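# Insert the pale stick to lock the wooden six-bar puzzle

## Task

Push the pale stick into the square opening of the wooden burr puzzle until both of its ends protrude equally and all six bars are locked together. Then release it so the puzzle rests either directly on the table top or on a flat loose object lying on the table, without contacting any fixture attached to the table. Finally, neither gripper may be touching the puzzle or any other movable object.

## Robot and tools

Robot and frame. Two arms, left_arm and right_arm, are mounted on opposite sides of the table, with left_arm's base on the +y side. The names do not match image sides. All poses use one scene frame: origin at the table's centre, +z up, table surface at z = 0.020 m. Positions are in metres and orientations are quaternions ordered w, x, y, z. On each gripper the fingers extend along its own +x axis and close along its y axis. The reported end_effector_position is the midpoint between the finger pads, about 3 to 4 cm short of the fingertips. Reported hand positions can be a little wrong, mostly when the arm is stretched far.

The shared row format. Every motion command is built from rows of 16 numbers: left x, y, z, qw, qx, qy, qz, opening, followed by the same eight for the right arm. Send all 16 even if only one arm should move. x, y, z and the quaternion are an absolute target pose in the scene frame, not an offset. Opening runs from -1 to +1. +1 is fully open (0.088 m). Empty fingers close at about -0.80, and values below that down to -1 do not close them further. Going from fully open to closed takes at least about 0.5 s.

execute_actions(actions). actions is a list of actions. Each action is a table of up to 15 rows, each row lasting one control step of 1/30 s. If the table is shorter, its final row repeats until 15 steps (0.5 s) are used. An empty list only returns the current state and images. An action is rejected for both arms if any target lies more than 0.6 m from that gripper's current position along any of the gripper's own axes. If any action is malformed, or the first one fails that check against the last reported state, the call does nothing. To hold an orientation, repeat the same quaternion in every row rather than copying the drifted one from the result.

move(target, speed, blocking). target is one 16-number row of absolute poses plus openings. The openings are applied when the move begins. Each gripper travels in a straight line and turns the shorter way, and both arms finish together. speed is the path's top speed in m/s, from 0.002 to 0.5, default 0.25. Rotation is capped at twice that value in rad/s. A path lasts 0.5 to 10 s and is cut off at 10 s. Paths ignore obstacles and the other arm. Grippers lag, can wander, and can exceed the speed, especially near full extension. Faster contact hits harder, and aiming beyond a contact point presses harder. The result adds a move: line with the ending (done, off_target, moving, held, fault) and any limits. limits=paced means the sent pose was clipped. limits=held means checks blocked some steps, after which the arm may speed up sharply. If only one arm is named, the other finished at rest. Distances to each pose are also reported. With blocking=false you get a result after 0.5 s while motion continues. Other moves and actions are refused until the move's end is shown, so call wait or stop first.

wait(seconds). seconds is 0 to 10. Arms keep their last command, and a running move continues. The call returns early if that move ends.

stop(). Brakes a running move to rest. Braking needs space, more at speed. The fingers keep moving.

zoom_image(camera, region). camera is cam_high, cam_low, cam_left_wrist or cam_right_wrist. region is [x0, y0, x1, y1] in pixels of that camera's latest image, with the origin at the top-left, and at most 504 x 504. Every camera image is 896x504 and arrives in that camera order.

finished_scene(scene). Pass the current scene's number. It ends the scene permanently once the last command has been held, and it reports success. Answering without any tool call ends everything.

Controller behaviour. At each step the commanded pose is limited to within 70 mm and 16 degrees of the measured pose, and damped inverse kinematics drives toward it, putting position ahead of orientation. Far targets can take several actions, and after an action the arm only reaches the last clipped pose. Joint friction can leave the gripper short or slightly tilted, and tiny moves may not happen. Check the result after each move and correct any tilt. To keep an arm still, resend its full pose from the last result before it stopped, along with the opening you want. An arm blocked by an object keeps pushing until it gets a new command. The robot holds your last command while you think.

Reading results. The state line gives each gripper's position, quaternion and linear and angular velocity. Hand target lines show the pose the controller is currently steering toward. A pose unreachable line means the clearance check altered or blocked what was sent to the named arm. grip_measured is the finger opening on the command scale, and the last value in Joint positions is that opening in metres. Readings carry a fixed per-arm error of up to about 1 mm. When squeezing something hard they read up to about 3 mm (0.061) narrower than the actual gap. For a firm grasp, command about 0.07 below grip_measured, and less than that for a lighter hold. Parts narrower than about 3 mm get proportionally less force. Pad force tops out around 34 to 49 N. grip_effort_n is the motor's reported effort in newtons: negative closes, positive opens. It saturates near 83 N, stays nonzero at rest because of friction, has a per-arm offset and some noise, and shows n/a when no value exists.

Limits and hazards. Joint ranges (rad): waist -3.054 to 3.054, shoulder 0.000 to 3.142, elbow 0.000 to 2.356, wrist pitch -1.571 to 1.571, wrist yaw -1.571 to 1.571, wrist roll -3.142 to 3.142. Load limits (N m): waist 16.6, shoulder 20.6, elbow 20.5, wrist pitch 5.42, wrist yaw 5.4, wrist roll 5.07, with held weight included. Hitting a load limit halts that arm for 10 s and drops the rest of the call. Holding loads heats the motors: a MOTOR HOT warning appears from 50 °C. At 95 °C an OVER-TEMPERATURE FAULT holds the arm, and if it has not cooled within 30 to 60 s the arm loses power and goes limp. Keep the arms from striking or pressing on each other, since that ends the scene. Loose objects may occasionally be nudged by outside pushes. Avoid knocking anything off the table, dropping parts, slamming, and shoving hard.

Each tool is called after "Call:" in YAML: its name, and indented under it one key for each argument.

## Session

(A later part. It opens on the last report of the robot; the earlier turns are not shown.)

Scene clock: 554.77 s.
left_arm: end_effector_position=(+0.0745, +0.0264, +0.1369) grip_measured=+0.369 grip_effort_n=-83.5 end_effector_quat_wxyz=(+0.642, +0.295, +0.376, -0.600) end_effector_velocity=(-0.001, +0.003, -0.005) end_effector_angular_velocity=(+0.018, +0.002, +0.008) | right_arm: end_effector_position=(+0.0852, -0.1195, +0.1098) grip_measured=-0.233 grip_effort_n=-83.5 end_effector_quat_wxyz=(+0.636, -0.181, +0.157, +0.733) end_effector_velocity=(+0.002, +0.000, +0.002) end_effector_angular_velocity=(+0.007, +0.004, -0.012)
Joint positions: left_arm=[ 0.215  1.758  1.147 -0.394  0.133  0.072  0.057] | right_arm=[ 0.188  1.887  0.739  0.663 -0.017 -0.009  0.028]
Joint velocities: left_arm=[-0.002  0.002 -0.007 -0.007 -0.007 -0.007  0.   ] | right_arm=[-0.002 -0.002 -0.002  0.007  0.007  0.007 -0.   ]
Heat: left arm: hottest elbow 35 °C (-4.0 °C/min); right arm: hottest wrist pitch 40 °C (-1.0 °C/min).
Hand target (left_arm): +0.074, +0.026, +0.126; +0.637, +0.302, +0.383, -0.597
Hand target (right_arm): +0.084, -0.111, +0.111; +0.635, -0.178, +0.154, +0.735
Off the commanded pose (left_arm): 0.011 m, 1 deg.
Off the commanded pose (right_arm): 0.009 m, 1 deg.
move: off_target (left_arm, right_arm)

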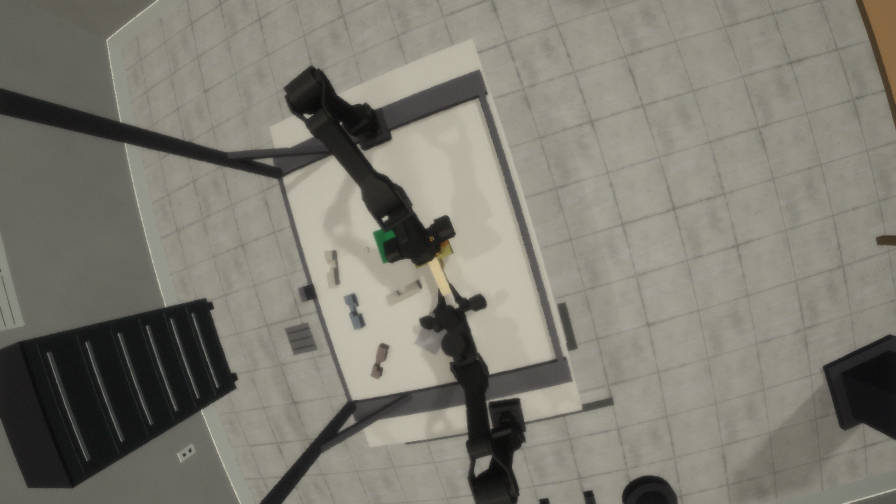

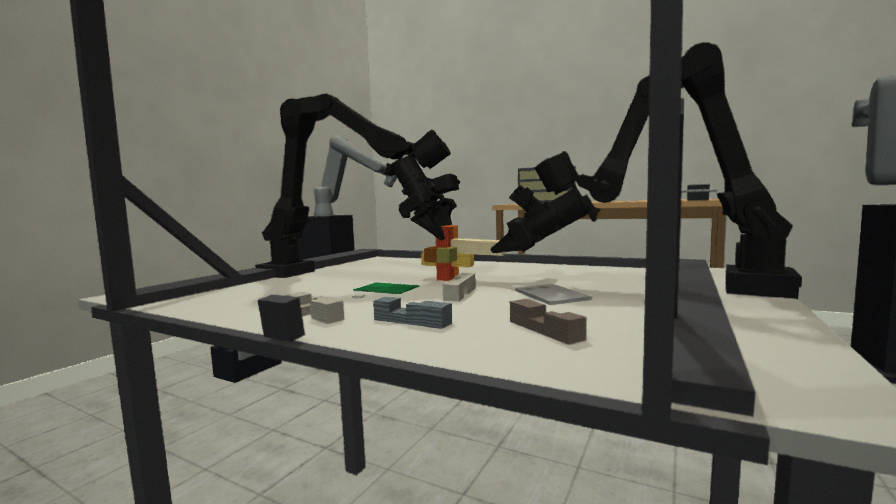

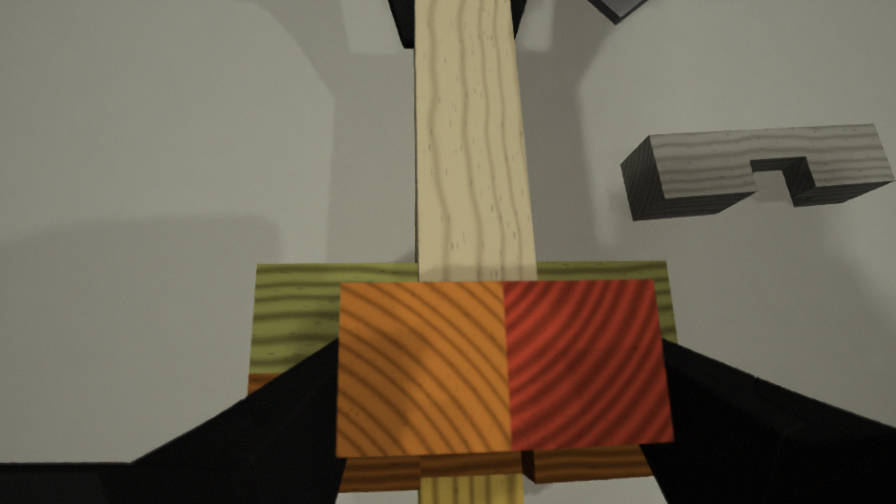

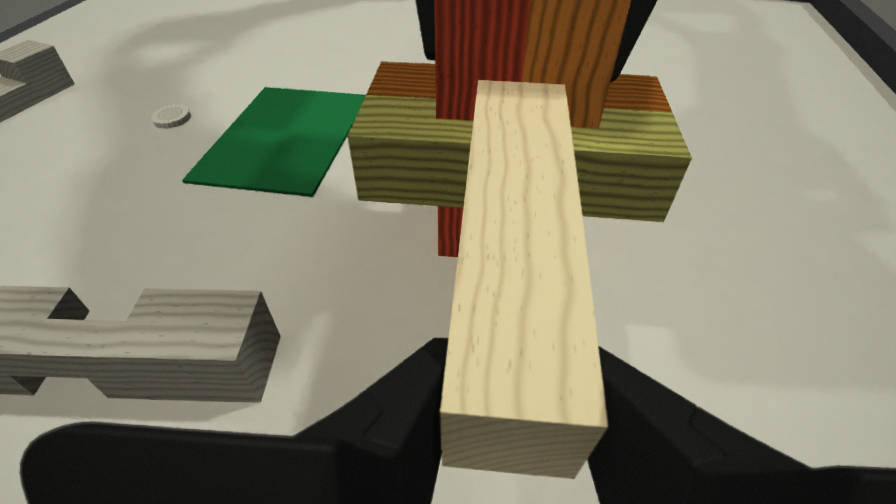

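Call:
execute_actions:
  actions:
    - [[0.0746,0.0259,0.1259,0.6374,0.3020,0.3826,-0.5966,0.30,0.0849,-0.1160,0.1110,0.6354,-0.1779,0.1537,0.7355,-0.30],[0.0746,0.0259,0.1259,0.6374,0.3020,0.3826,-0.5966,0.30,0.0852,-0.1195,0.1115,0.6350,-0.1800,0.1555,0.7350,-0.30],[0.0746,0.0259,0.1259,0.6374,0.3020,0.3826,-0.5966,0.30,0.0852,-0.1195,0.1115,0.6350,-0.1800,0.1555,0.7350,-0.30],[0.0746,0.0259,0.1259,0.6374,0.3020,0.3826,-0.5966,0.30,0.0852,-0.1195,0.1115,0.6350,-0.1800,0.1555,0.7350,-0.30],[0.0746,0.0259,0.1259,0.6374,0.3020,0.3826,-0.5966,0.30,0.0852,-0.1192,0.1133,0.6352,-0.1787,0.1544,0.7353,-0.30],[0.0746,0.0259,0.1259,0.6374,0.3020,0.3826,-0.5966,0.30,0.0852,-0.1192,0.1133,0.6352,-0.1787,0.1544,0.7353,-0.30],[0.0746,0.0259,0.1259,0.6374,0.3020,0.3826,-0.5966,0.30,0.0852,-0.1192,0.1133,0.6352,-0.1787,0.1544,0.7353,-0.30],[0.0746,0.0259,0.1259,0.6374,0.3020,0.3826,-0.5966,0.30,0.0852,-0.1188,0.1151,0.6355,-0.1773,0.1532,0.7357,-0.30]]

Scene clock: 588.20 s.
left_arm: end_effector_position=(+0.0745, +0.0264, +0.1369) grip_measured=+0.369 grip_effort_n=-83.5 end_effector_quat_wxyz=(+0.642, +0.295, +0.376, -0.600) end_effector_velocity=(-0.000, +0.002, -0.001) end_effector_angular_velocity=(+0.009, -0.000, +0.008) | right_arm: end_effector_position=(+0.0852, -0.1198, +0.1112) grip_measured=-0.233 grip_effort_n=-83.5 end_effector_quat_wxyz=(+0.636, -0.181, +0.157, +0.733) end_effector_velocity=(-0.000, +0.002, +0.004) end_effector_angular_velocity=(+0.022, -0.000, +0.007)
Joint positions: left_arm=[ 0.215  1.758  1.147 -0.394  0.133  0.072  0.057] | right_arm=[ 0.188  1.881  0.739  0.659 -0.017 -0.009  0.028]
Joint velocities: left_arm=[-0.002 -0.002 -0.002 -0.007 -0.007 -0.007 -0.   ] | right_arm=[-0.002 -0.002 -0.002  0.022 -0.007 -0.007  0.   ]
Heat: left arm: hottest elbow 36 °C (+0.0 °C/min); right arm: hottest elbow 41 °C (+0.0 °C/min).
Hand target (left_arm): +0.074, +0.026, +0.126; +0.637, +0.302, +0.383, -0.597
Hand target (right_arm): +0.085, -0.119, +0.115; +0.635, -0.177, +0.153, +0.736
Off the commanded pose (left_arm): 0.011 m, 1 deg.
Off the commanded pose (right_arm): 0.004 m, 1 deg.

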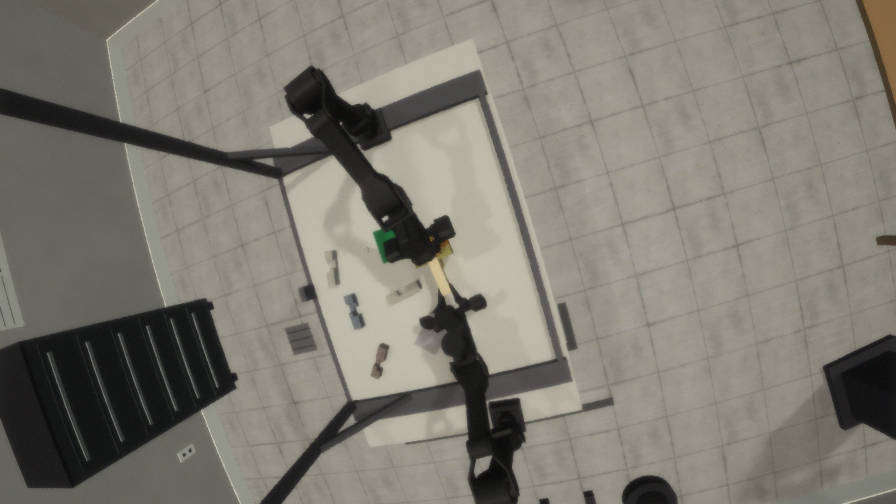

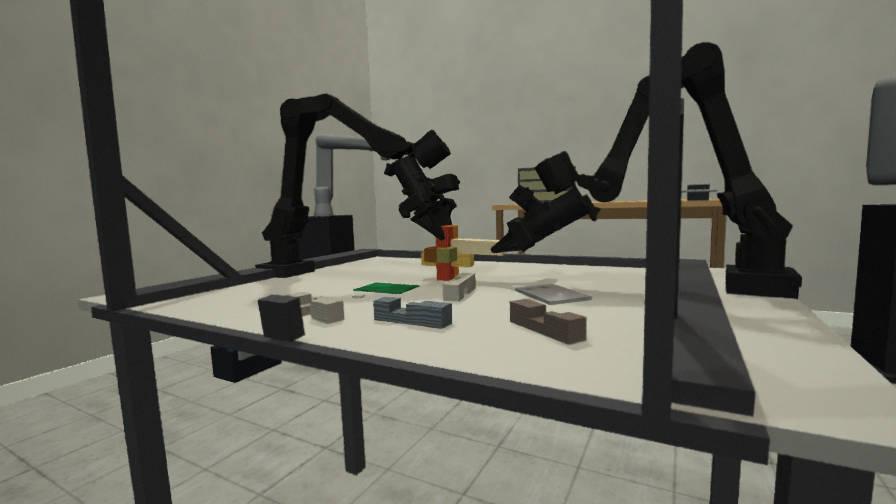

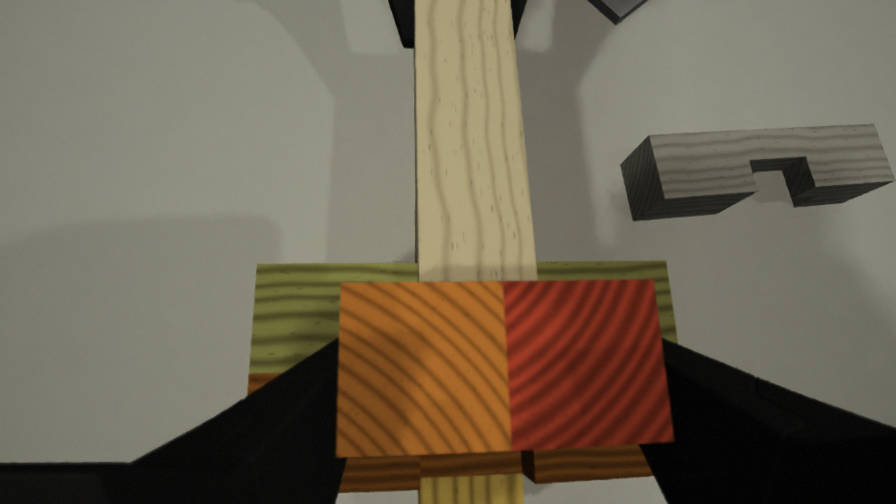

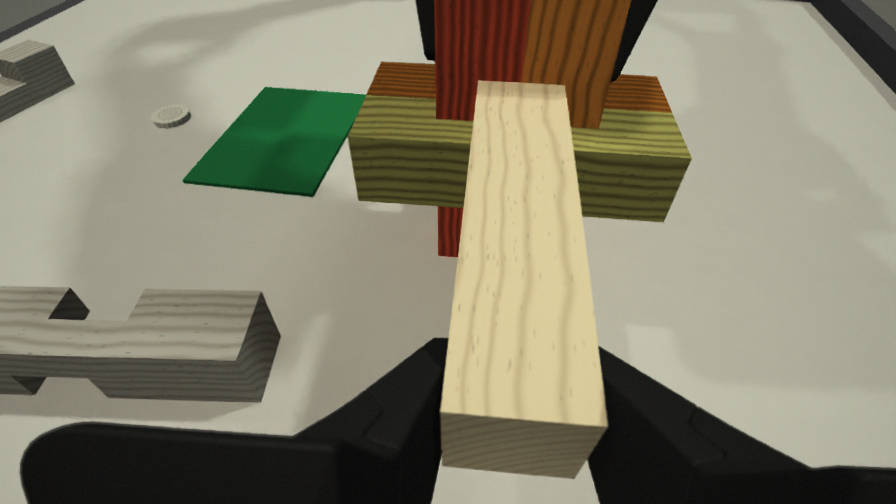

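Call:
move:
  target: [0.0746,0.0259,0.1259,0.6374,0.3020,0.3826,-0.5966,0.30,0.0860,-0.1264,0.1155,0.6315,-0.1956,0.1690,0.7310,-0.30]
  speed: 0.015

Call:
zoom_image:
  camera: "cam_low"
  region: [420,222,510,272]

Call:
zoom_image:
  camera: "cam_right_wrist"
  region: [420,10,630,140]

Scene clock: 593.93 s.
left_arm: end_effector_position=(+0.0749, +0.0247, +0.1377) grip_measured=+0.369 grip_effort_n=-83.5 end_effector_quat_wxyz=(+0.643, +0.293, +0.373, -0.601) end_effector_velocity=(-0.002, +0.002, -0.001) end_effector_angular_velocity=(+0.009, -0.000, +0.003) | right_arm: end_effector_position=(+0.0861, -0.1263, +0.1138) grip_measured=-0.233 grip_effort_n=-83.5 end_effector_quat_wxyz=(+0.633, -0.195, +0.169, +0.730) end_effector_velocity=(+0.000, -0.001, +0.001) end_effector_angular_velocity=(-0.002, -0.003, +0.008)
Joint positions: left_arm=[ 0.215  1.759  1.147 -0.384  0.133  0.072  0.057] | right_arm=[ 0.188  1.839  0.739  0.578 -0.017 -0.009  0.028]
Joint velocities: left_arm=[-0.007 -0.002 -0.002 -0.007 -0.007 -0.007 -0.   ] | right_arm=[-0.002 -0.007 -0.002 -0.007 -0.007 -0.007 -0.   ]
Heat: left arm: hottest elbow 36 °C (+1.0 °C/min); right arm: hottest elbow 40 °C (-1.0 °C/min).
Hand target (left_arm): +0.074, +0.026, +0.126; +0.637, +0.302, +0.383, -0.597
Hand target (right_arm): +0.086, -0.126, +0.116; +0.632, -0.195, +0.169, +0.731
Off the commanded pose (left_arm): 0.012 m, 2 deg.
Off the commanded pose (right_arm): 0.002 m, 0 deg.
move: off_target (left_arm)

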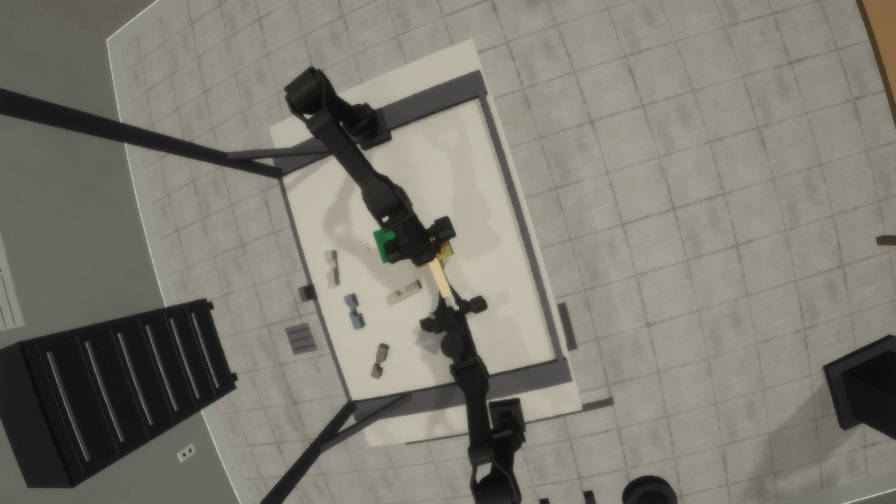

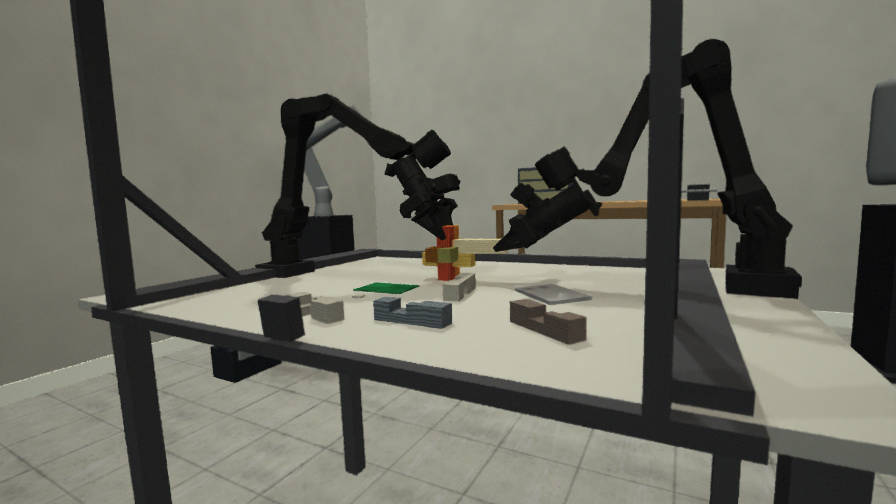

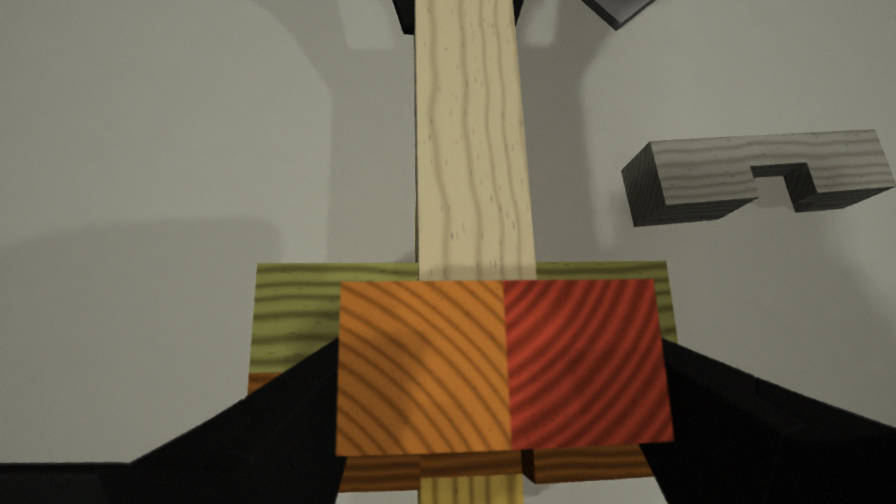

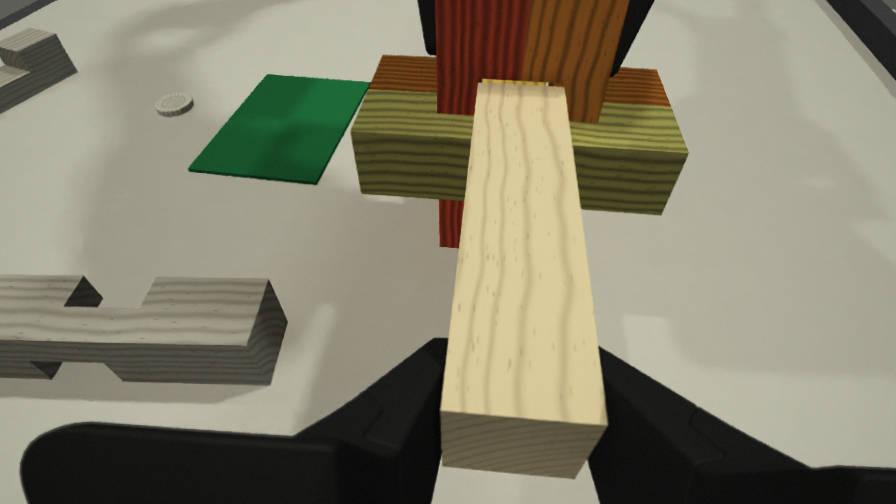

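Region (420, 222, 510, 272) of cam_low's 896x504 image, scaled by 5.600, with more detail than that image has.

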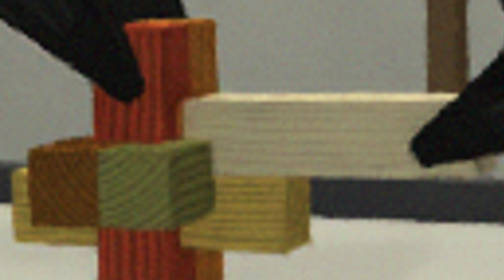

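Region (420, 10, 630, 140) of cam_right_wrist's 896x504 image, scaled by 2.400, with more detail than that image has; it fills the top 312 rows of this view, and the rest is white.

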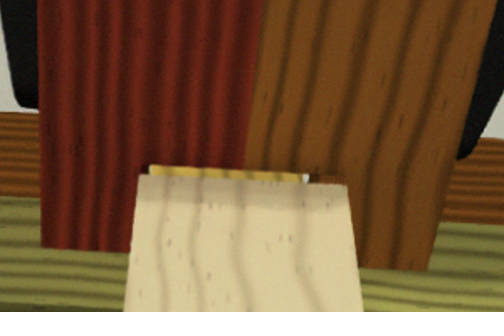

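Call:
execute_actions:
  actions:
    - [[0.0746,0.0259,0.1259,0.6374,0.3020,0.3826,-0.5966,0.30,0.0857,-0.1232,0.1132,0.6315,-0.1956,0.1690,0.7310,-0.30],[0.0746,0.0259,0.1259,0.6374,0.3020,0.3826,-0.5966,0.30,0.0857,-0.1232,0.1132,0.6315,-0.1956,0.1690,0.7310,-0.30],[0.0746,0.0259,0.1259,0.6374,0.3020,0.3826,-0.5966,0.30,0.0857,-0.1232,0.1132,0.6315,-0.1956,0.1690,0.7310,-0.30],[0.0746,0.0259,0.1259,0.6374,0.3020,0.3826,-0.5966,0.30,0.0857,-0.1232,0.1132,0.6315,-0.1956,0.1690,0.7310,-0.30],[0.0746,0.0259,0.1259,0.6374,0.3020,0.3826,-0.5966,0.30,0.0857,-0.1232,0.1132,0.6315,-0.1956,0.1690,0.7310,-0.30],[0.0746,0.0259,0.1259,0.6374,0.3020,0.3826,-0.5966,0.30,0.0857,-0.1230,0.1131,0.6315,-0.1956,0.1690,0.7310,-0.30],[0.0746,0.0259,0.1259,0.6374,0.3020,0.3826,-0.5966,0.30,0.0857,-0.1228,0.1130,0.6315,-0.1956,0.1690,0.7310,-0.30],[0.0746,0.0259,0.1259,0.6374,0.3020,0.3826,-0.5966,0.30,0.0856,-0.1226,0.1129,0.6315,-0.1956,0.1690,0.7310,-0.30],[0.0746,0.0259,0.1259,0.6374,0.3020,0.3826,-0.5966,0.30,0.0856,-0.1224,0.1128,0.6315,-0.1956,0.1690,0.7310,-0.30],[0.0746,0.0259,0.1259,0.6374,0.3020,0.3826,-0.5966,0.30,0.0856,-0.1222,0.1127,0.6315,-0.1956,0.1690,0.7310,-0.30],[0.0746,0.0259,0.1259,0.6374,0.3020,0.3826,-0.5966,0.30,0.0856,-0.1220,0.1126,0.6315,-0.1956,0.1690,0.7310,-0.30],[0.0746,0.0259,0.1259,0.6374,0.3020,0.3826,-0.5966,0.30,0.0855,-0.1218,0.1125,0.6315,-0.1956,0.1690,0.7310,-0.30],[0.0746,0.0259,0.1259,0.6374,0.3020,0.3826,-0.5966,0.30,0.0855,-0.1216,0.1124,0.6315,-0.1956,0.1690,0.7310,-0.30]]

Call:
zoom_image:
  camera: "cam_right_wrist"
  region: [420,10,630,140]

Scene clock: 617.03 s.
left_arm: end_effector_position=(+0.0749, +0.0248, +0.1377) grip_measured=+0.369 grip_effort_n=-83.5 end_effector_quat_wxyz=(+0.643, +0.293, +0.373, -0.601) end_effector_velocity=(-0.001, +0.004, -0.003) end_effector_angular_velocity=(+0.023, -0.005, -0.005) | right_arm: end_effector_position=(+0.0859, -0.1252, +0.1142) grip_measured=-0.233 grip_effort_n=-83.5 end_effector_quat_wxyz=(+0.633, -0.195, +0.169, +0.730) end_effector_velocity=(-0.000, +0.001, +0.000) end_effector_angular_velocity=(-0.002, -0.003, +0.008)
Joint positions: left_arm=[ 0.215  1.759  1.147 -0.385  0.133  0.072  0.057] | right_arm=[ 0.188  1.841  0.743  0.577 -0.017 -0.01   0.028]
Joint velocities: left_arm=[-0.002 -0.002 -0.002 -0.022 -0.007  0.007 -0.   ] | right_arm=[-0.002  0.002  0.007 -0.007 -0.007 -0.007 -0.   ]
Heat: left arm: hottest elbow 36 °C (+1.0 °C/min); right arm: hottest elbow 38 °C (-2.0 °C/min).
Hand target (left_arm): +0.074, +0.026, +0.126; +0.637, +0.302, +0.383, -0.597
Hand target (right_arm): +0.085, -0.122, +0.112; +0.631, -0.196, +0.169, +0.731
Off the commanded pose (left_arm): 0.012 m, 2 deg.
Off the commanded pose (right_arm): 0.004 m, 0 deg.

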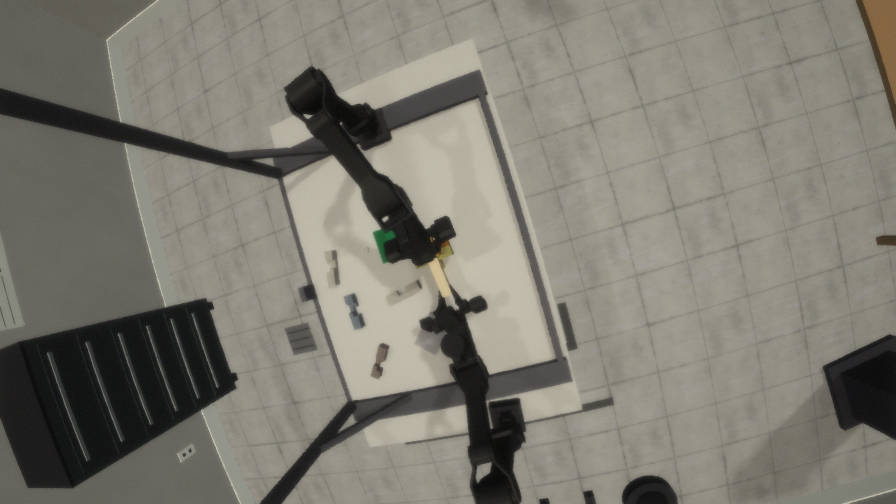

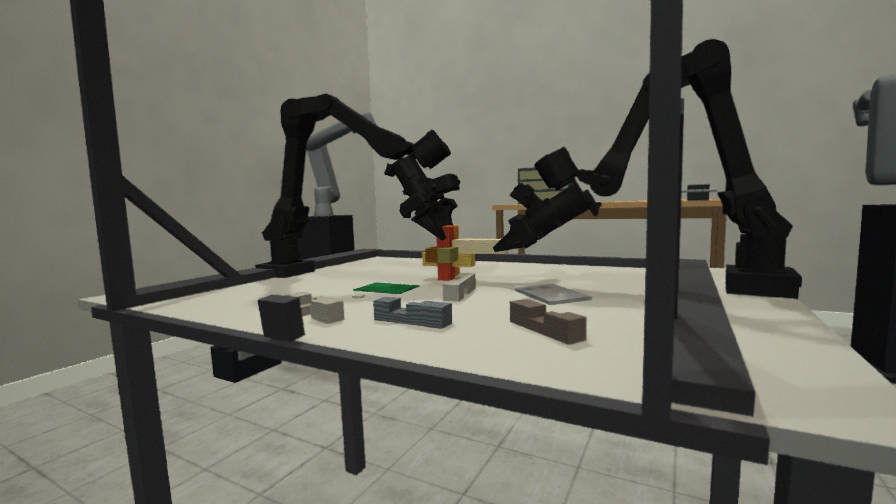

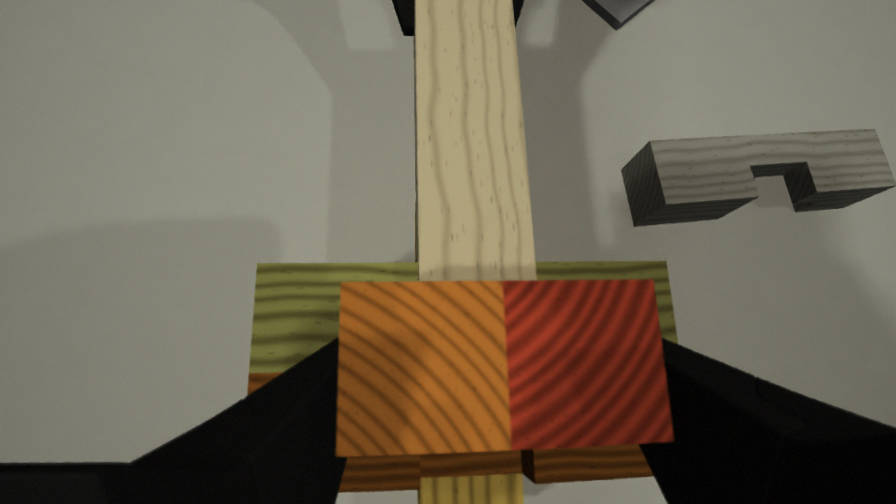

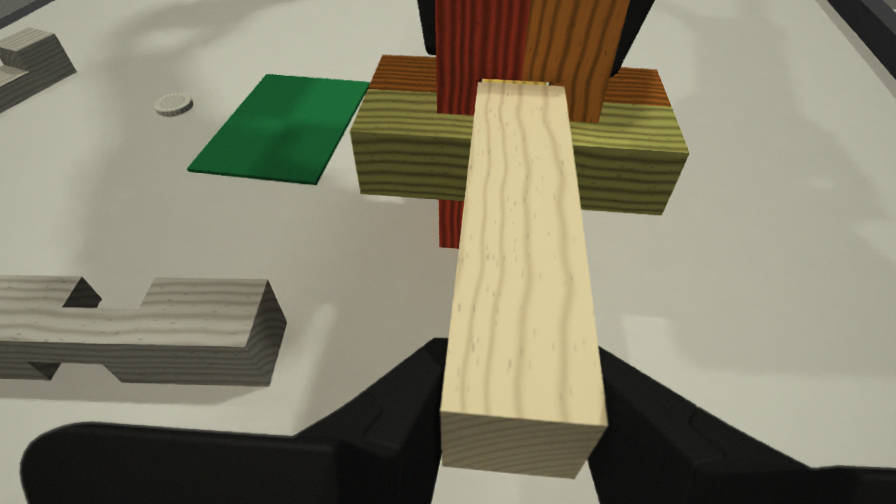

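Region (420, 10, 630, 140) of cam_right_wrist's 896x504 image, scaled by 2.400, with more detail than that image has; it fills the top 312 rows of this view, and the rest is white.

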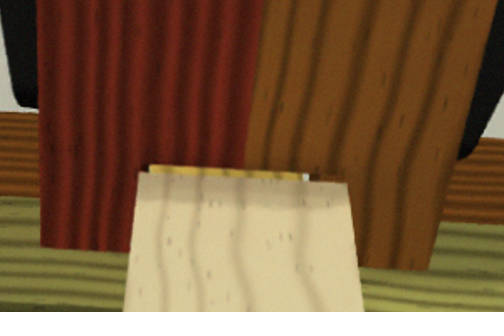

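Call:
execute_actions:
  actions:
    - [[0.0746,0.0259,0.1259,0.6374,0.3020,0.3826,-0.5966,0.30,0.0855,-0.1213,0.1124,0.6315,-0.1956,0.1690,0.7310,-0.30],[0.0746,0.0259,0.1259,0.6374,0.3020,0.3826,-0.5966,0.30,0.0854,-0.1209,0.1124,0.6315,-0.1956,0.1690,0.7310,-0.30],[0.0746,0.0259,0.1259,0.6374,0.3020,0.3826,-0.5966,0.30,0.0854,-0.1205,0.1124,0.6315,-0.1956,0.1690,0.7310,-0.30],[0.0746,0.0259,0.1259,0.6374,0.3020,0.3826,-0.5966,0.30,0.0853,-0.1201,0.1124,0.6315,-0.1956,0.1690,0.7310,-0.30],[0.0746,0.0259,0.1259,0.6374,0.3020,0.3826,-0.5966,0.30,0.0853,-0.1197,0.1124,0.6315,-0.1956,0.1690,0.7310,-0.30],[0.0746,0.0259,0.1259,0.6374,0.3020,0.3826,-0.5966,0.30,0.0853,-0.1193,0.1124,0.6315,-0.1956,0.1690,0.7310,-0.30],[0.0746,0.0259,0.1259,0.6374,0.3020,0.3826,-0.5966,0.30,0.0852,-0.1189,0.1124,0.6315,-0.1956,0.1690,0.7310,-0.30],[0.0746,0.0259,0.1259,0.6374,0.3020,0.3826,-0.5966,0.30,0.0852,-0.1185,0.1124,0.6315,-0.1956,0.1690,0.7310,-0.30],[0.0746,0.0259,0.1259,0.6374,0.3020,0.3826,-0.5966,0.30,0.0851,-0.1181,0.1124,0.6315,-0.1956,0.1690,0.7310,-0.30],[0.0746,0.0259,0.1259,0.6374,0.3020,0.3826,-0.5966,0.30,0.0851,-0.1177,0.1124,0.6315,-0.1956,0.1690,0.7310,-0.30],[0.0746,0.0259,0.1259,0.6374,0.3020,0.3826,-0.5966,0.30,0.0850,-0.1173,0.1124,0.6315,-0.1956,0.1690,0.7310,-0.30],[0.0746,0.0259,0.1259,0.6374,0.3020,0.3826,-0.5966,0.30,0.0850,-0.1169,0.1124,0.6315,-0.1956,0.1690,0.7310,-0.30],[0.0746,0.0259,0.1259,0.6374,0.3020,0.3826,-0.5966,0.30,0.0850,-0.1165,0.1124,0.6315,-0.1956,0.1690,0.7310,-0.30],[0.0746,0.0259,0.1259,0.6374,0.3020,0.3826,-0.5966,0.30,0.0849,-0.1161,0.1124,0.6315,-0.1956,0.1690,0.7310,-0.30],[0.0746,0.0259,0.1259,0.6374,0.3020,0.3826,-0.5966,0.30,0.0849,-0.1157,0.1124,0.6315,-0.1956,0.1690,0.7310,-0.30]]
    - [[0.0746,0.0259,0.1259,0.6374,0.3020,0.3826,-0.5966,0.30,0.0848,-0.1153,0.1124,0.6315,-0.1956,0.1690,0.7310,-0.30],[0.0746,0.0259,0.1259,0.6374,0.3020,0.3826,-0.5966,0.30,0.0848,-0.1149,0.1124,0.6315,-0.1956,0.1690,0.7310,-0.30],[0.0746,0.0259,0.1259,0.6374,0.3020,0.3826,-0.5966,0.30,0.0848,-0.1145,0.1124,0.6315,-0.1956,0.1690,0.7310,-0.30]]

Call:
zoom_image:
  camera: "cam_right_wrist"
  region: [420,10,630,140]

Scene clock: 633.07 s.
left_arm: end_effector_position=(+0.0748, +0.0250, +0.1376) grip_measured=+0.369 grip_effort_n=-83.5 end_effector_quat_wxyz=(+0.643, +0.293, +0.373, -0.601) end_effector_velocity=(-0.000, +0.002, -0.001) end_effector_angular_velocity=(+0.009, -0.000, +0.008) | right_arm: end_effector_position=(+0.0853, -0.1187, +0.1140) grip_measured=-0.233 grip_effort_n=-83.5 end_effector_quat_wxyz=(+0.633, -0.195, +0.169, +0.730) end_effector_velocity=(+0.000, -0.003, -0.004) end_effector_angular_velocity=(-0.021, -0.005, +0.008)
Joint positions: left_arm=[ 0.215  1.759  1.147 -0.385  0.133  0.072  0.057] | right_arm=[ 0.188  1.861  0.771  0.569 -0.017 -0.01   0.028]
Joint velocities: left_arm=[-0.002 -0.002 -0.002 -0.007 -0.007 -0.007 -0.   ] | right_arm=[-0.002 -0.002 -0.002 -0.022 -0.007 -0.007  0.   ]
Heat: left arm: hottest elbow 36 °C (+0.0 °C/min); right arm: hottest elbow 38 °C (-2.0 °C/min).
Hand target (left_arm): +0.075, +0.026, +0.126; +0.637, +0.302, +0.383, -0.597
Hand target (right_arm): +0.085, -0.115, +0.112; +0.631, -0.196, +0.169, +0.731
Off the commanded pose (left_arm): 0.012 m, 2 deg.
Off the commanded pose (right_arm): 0.005 m, 0 deg.

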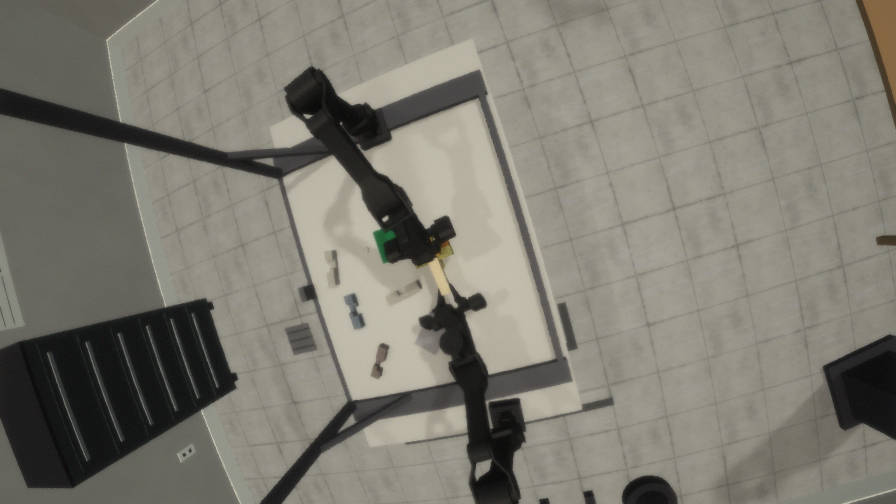

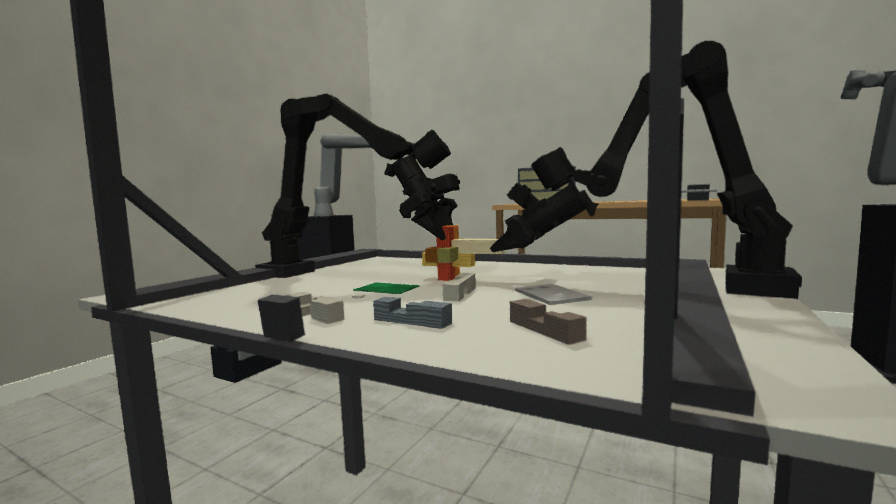

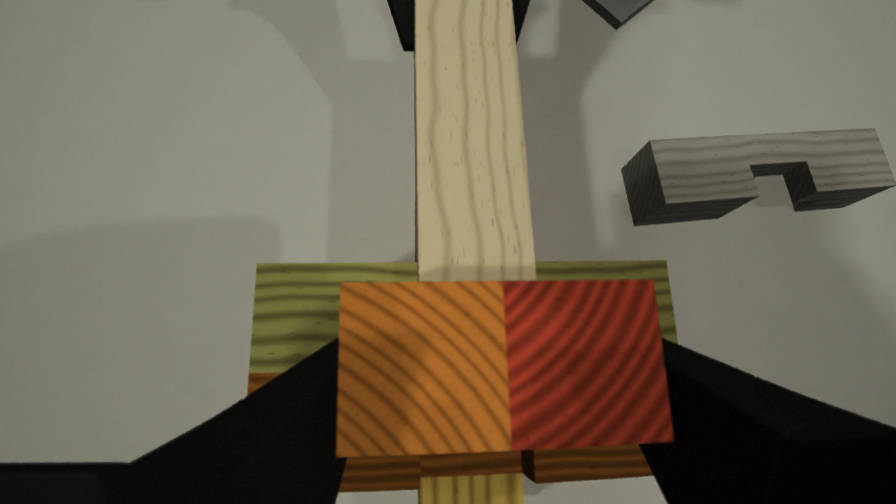

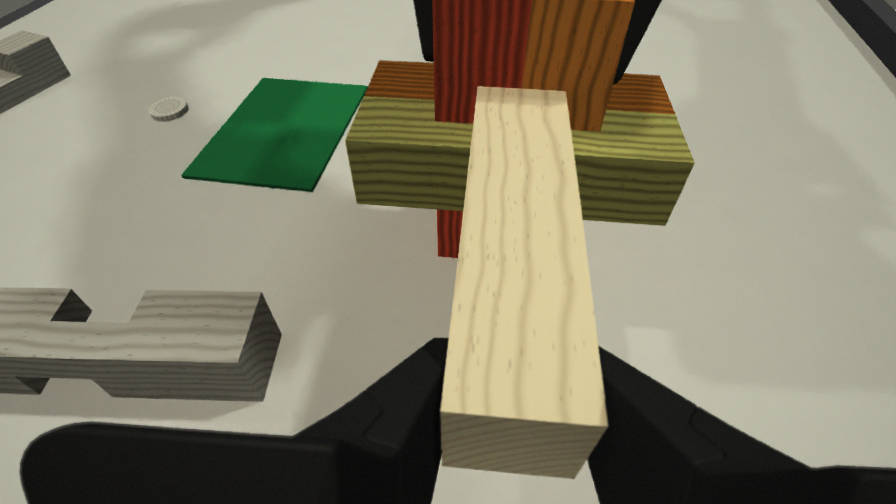

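Region (420, 10, 630, 140) of cam_right_wrist's 896x504 image, scaled by 2.400, with more detail than that image has; it fills the top 312 rows of this view, and the rest is white.

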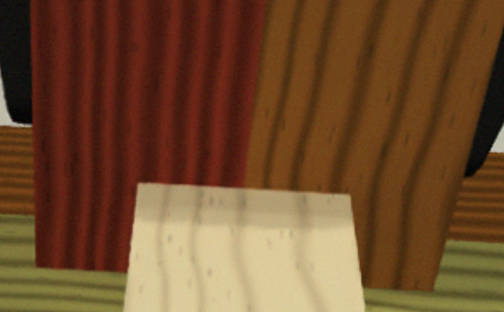

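Call:
zoom_image:
  camera: "cam_low"
  region: [445,232,515,267]

Region (445, 232, 515, 267) of cam_low's 896x504 image, scaled by 7.200, with more detail than that image has.

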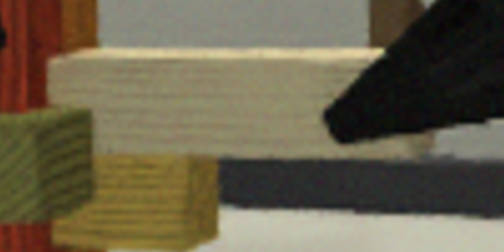

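Call:
execute_actions:
  actions:
    - [[0.0746,0.0259,0.1259,0.6374,0.3020,0.3826,-0.5966,0.30,0.0847,-0.1141,0.1142,0.6320,-0.1936,0.1672,0.7315,-0.30],[0.0746,0.0259,0.1259,0.6374,0.3020,0.3826,-0.5966,0.30,0.0847,-0.1137,0.1158,0.6324,-0.1916,0.1655,0.7321,-0.30],[0.0746,0.0259,0.1259,0.6374,0.3020,0.3826,-0.5966,0.30,0.0847,-0.1137,0.1158,0.6324,-0.1916,0.1655,0.7321,-0.30],[0.0746,0.0259,0.1259,0.6374,0.3020,0.3826,-0.5966,0.30,0.0846,-0.1132,0.1157,0.6324,-0.1914,0.1653,0.7322,-0.30],[0.0746,0.0259,0.1259,0.6374,0.3020,0.3826,-0.5966,0.30,0.0846,-0.1127,0.1157,0.6325,-0.1912,0.1651,0.7322,-0.30],[0.0746,0.0259,0.1259,0.6374,0.3020,0.3826,-0.5966,0.30,0.0845,-0.1122,0.1156,0.6325,-0.1910,0.1650,0.7323,-0.30],[0.0746,0.0259,0.1259,0.6374,0.3020,0.3826,-0.5966,0.30,0.0845,-0.1117,0.1155,0.6326,-0.1908,0.1648,0.7323,-0.30],[0.0746,0.0259,0.1259,0.6374,0.3020,0.3826,-0.5966,0.30,0.0844,-0.1112,0.1155,0.6326,-0.1905,0.1646,0.7324,-0.30],[0.0746,0.0259,0.1259,0.6374,0.3020,0.3826,-0.5966,0.30,0.0844,-0.1107,0.1154,0.6327,-0.1903,0.1644,0.7324,-0.30],[0.0746,0.0259,0.1259,0.6374,0.3020,0.3826,-0.5966,0.30,0.0843,-0.1102,0.1153,0.6327,-0.1901,0.1642,0.7325,-0.30],[0.0746,0.0259,0.1259,0.6374,0.3020,0.3826,-0.5966,0.30,0.0843,-0.1097,0.1153,0.6328,-0.1899,0.1640,0.7325,-0.30],[0.0746,0.0259,0.1259,0.6374,0.3020,0.3826,-0.5966,0.30,0.0842,-0.1092,0.1152,0.6328,-0.1897,0.1639,0.7326,-0.30],[0.0746,0.0259,0.1259,0.6374,0.3020,0.3826,-0.5966,0.30,0.0842,-0.1087,0.1151,0.6329,-0.1895,0.1637,0.7326,-0.30],[0.0746,0.0259,0.1259,0.6374,0.3020,0.3826,-0.5966,0.30,0.0841,-0.1082,0.1151,0.6329,-0.1893,0.1635,0.7327,-0.30],[0.0746,0.0259,0.1259,0.6374,0.3020,0.3826,-0.5966,0.30,0.0841,-0.1077,0.1150,0.6330,-0.1891,0.1633,0.7327,-0.30]]
    - [[0.0746,0.0259,0.1259,0.6374,0.3020,0.3826,-0.5966,0.30,0.0840,-0.1072,0.1149,0.6330,-0.1889,0.1631,0.7328,-0.30],[0.0746,0.0259,0.1259,0.6374,0.3020,0.3826,-0.5966,0.30,0.0840,-0.1067,0.1149,0.6331,-0.1887,0.1629,0.7328,-0.30],[0.0746,0.0259,0.1259,0.6374,0.3020,0.3826,-0.5966,0.30,0.0839,-0.1062,0.1148,0.6331,-0.1885,0.1628,0.7329,-0.30],[0.0746,0.0259,0.1259,0.6374,0.3020,0.3826,-0.5966,0.30,0.0838,-0.1057,0.1147,0.6332,-0.1882,0.1626,0.7329,-0.30],[0.0746,0.0259,0.1259,0.6374,0.3020,0.3826,-0.5966,0.30,0.0838,-0.1052,0.1147,0.6332,-0.1880,0.1624,0.7330,-0.30],[0.0746,0.0259,0.1259,0.6374,0.3020,0.3826,-0.5966,0.30,0.0837,-0.1047,0.1146,0.6333,-0.1878,0.1622,0.7330,-0.30],[0.0746,0.0259,0.1259,0.6374,0.3020,0.3826,-0.5966,0.30,0.0837,-0.1042,0.1145,0.6333,-0.1876,0.1620,0.7331,-0.30],[0.0746,0.0259,0.1259,0.6374,0.3020,0.3826,-0.5966,0.30,0.0836,-0.1037,0.1145,0.6334,-0.1874,0.1618,0.7331,-0.30]]

Call:
zoom_image:
  camera: "cam_low"
  region: [420,225,510,270]

Scene clock: 667.57 s.
left_arm: end_effector_position=(+0.0748, +0.0253, +0.1373) grip_measured=+0.369 grip_effort_n=-83.5 end_effector_quat_wxyz=(+0.643, +0.294, +0.374, -0.601) end_effector_velocity=(-0.000, +0.002, -0.001) end_effector_angular_velocity=(+0.009, -0.000, +0.008) | right_arm: end_effector_position=(+0.0843, -0.1106, +0.1140) grip_measured=-0.233 grip_effort_n=-83.5 end_effector_quat_wxyz=(+0.634, -0.190, +0.165, +0.731) end_effector_velocity=(+0.000, -0.002, -0.003) end_effector_angular_velocity=(-0.013, +0.008, +0.000)
Joint positions: left_arm=[ 0.215  1.759  1.147 -0.387  0.133  0.072  0.057] | right_arm=[ 0.188  1.889  0.798  0.581 -0.017 -0.01   0.028]
Joint velocities: left_arm=[-0.002 -0.002 -0.002 -0.007 -0.007 -0.007  0.   ] | right_arm=[-0.002  0.002 -0.002 -0.007 -0.007  0.007  0.   ]
Heat: left arm: hottest elbow 36 °C (+0.0 °C/min); right arm: hottest elbow 39 °C (+0.0 °C/min).
Hand target (left_arm): +0.074, +0.026, +0.126; +0.637, +0.302, +0.383, -0.597
Hand target (right_arm): +0.084, -0.104, +0.115; +0.633, -0.187, +0.162, +0.733
Off the commanded pose (left_arm): 0.011 m, 2 deg.
Off the commanded pose (right_arm): 0.007 m, 1 deg.

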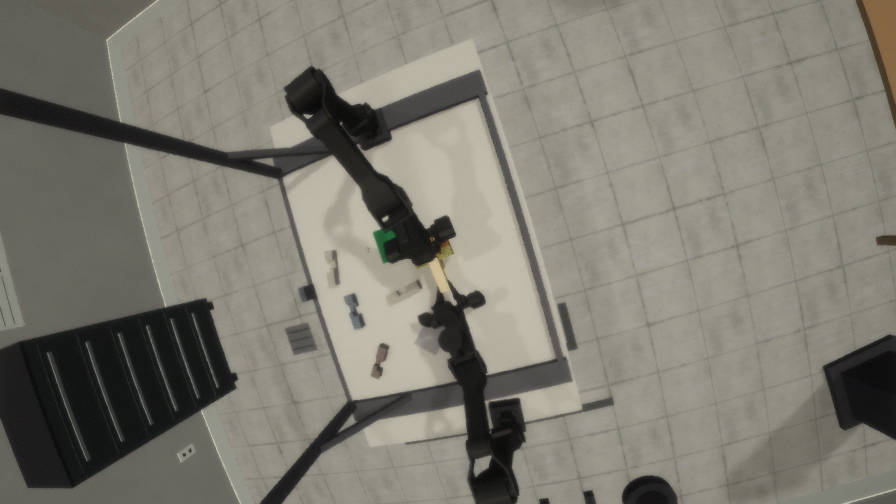

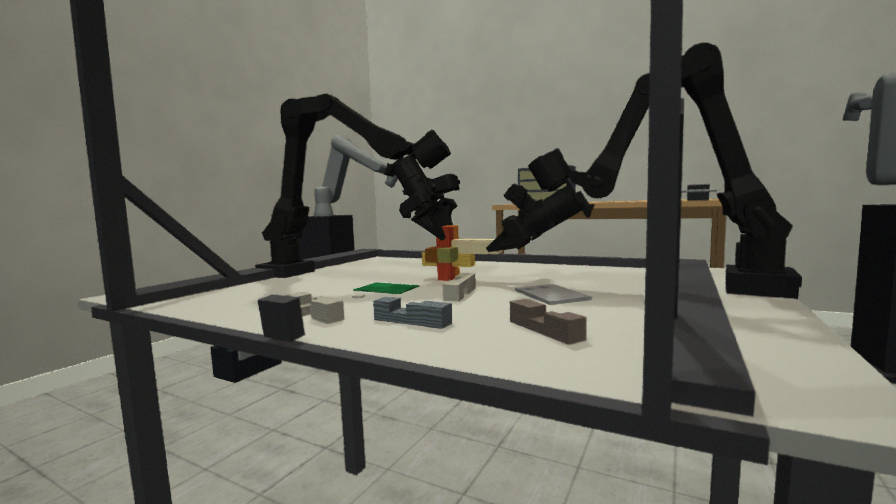

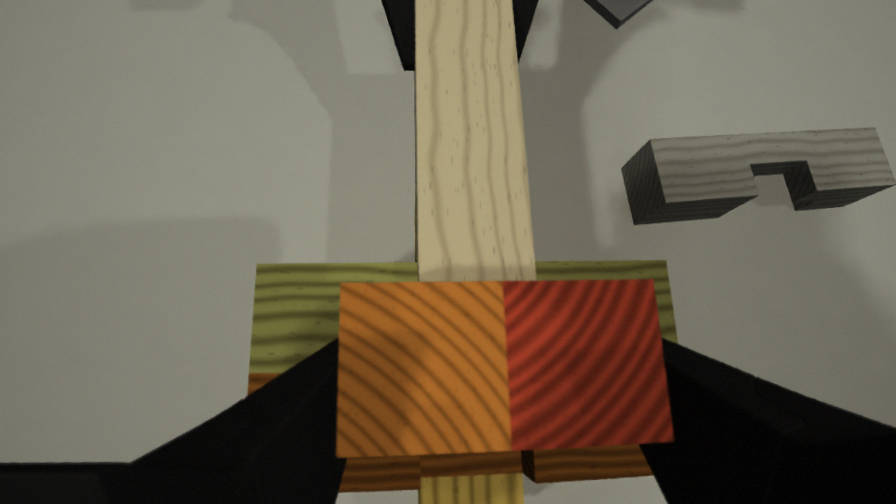

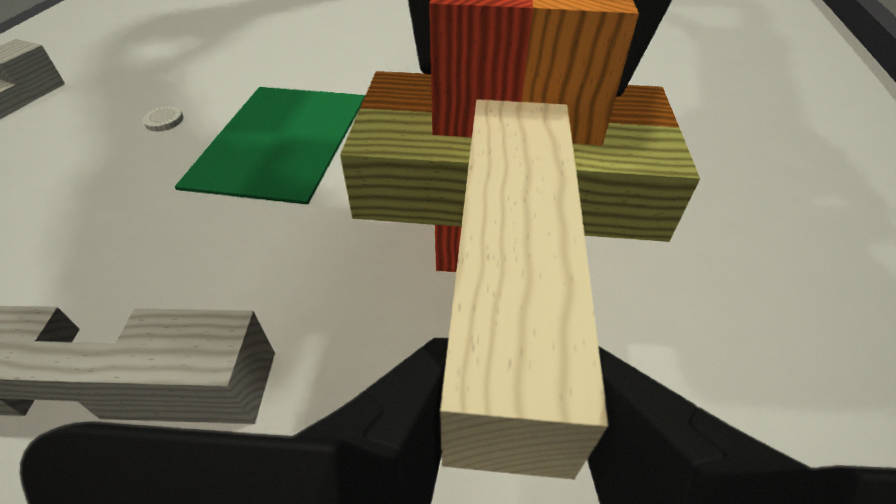

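Region (420, 225, 510, 270) of cam_low's 896x504 image, scaled by 5.600, with more detail than that image has.

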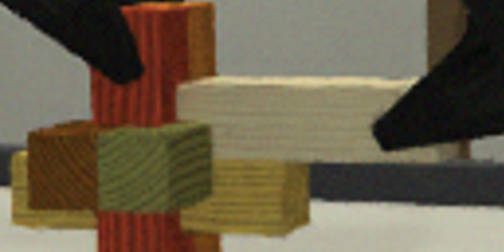

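Call:
zoom_image:
  camera: "cam_right_wrist"
  region: [450,70,600,160]

Call:
zoom_image:
  camera: "cam_low"
  region: [448,236,508,266]

Call:
zoom_image:
  camera: "cam_left_wrist"
  region: [390,160,550,300]

Region (450, 70, 600, 160) of cam_right_wrist's 896x504 image, scaled by 3.360, with more detail than that image has; it fills the top 302 rows of this view, and the rest is white.

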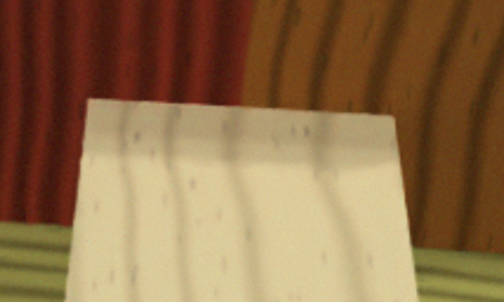

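Region (448, 236, 508, 266) of cam_low's 896x504 image, scaled by 8.400, with more detail than that image has.

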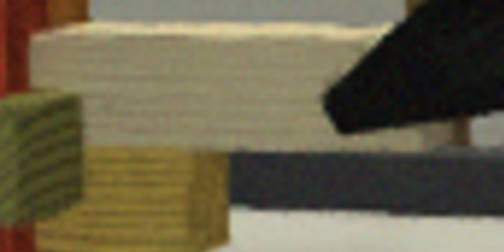

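Region (390, 160, 550, 300) of cam_left_wrist's 896x504 image, scaled by 3.150, with more detail than that image has; it fills the top 441 rows of this view, and the rest is white.

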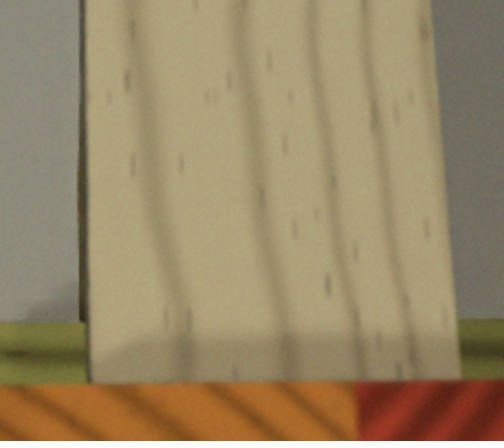

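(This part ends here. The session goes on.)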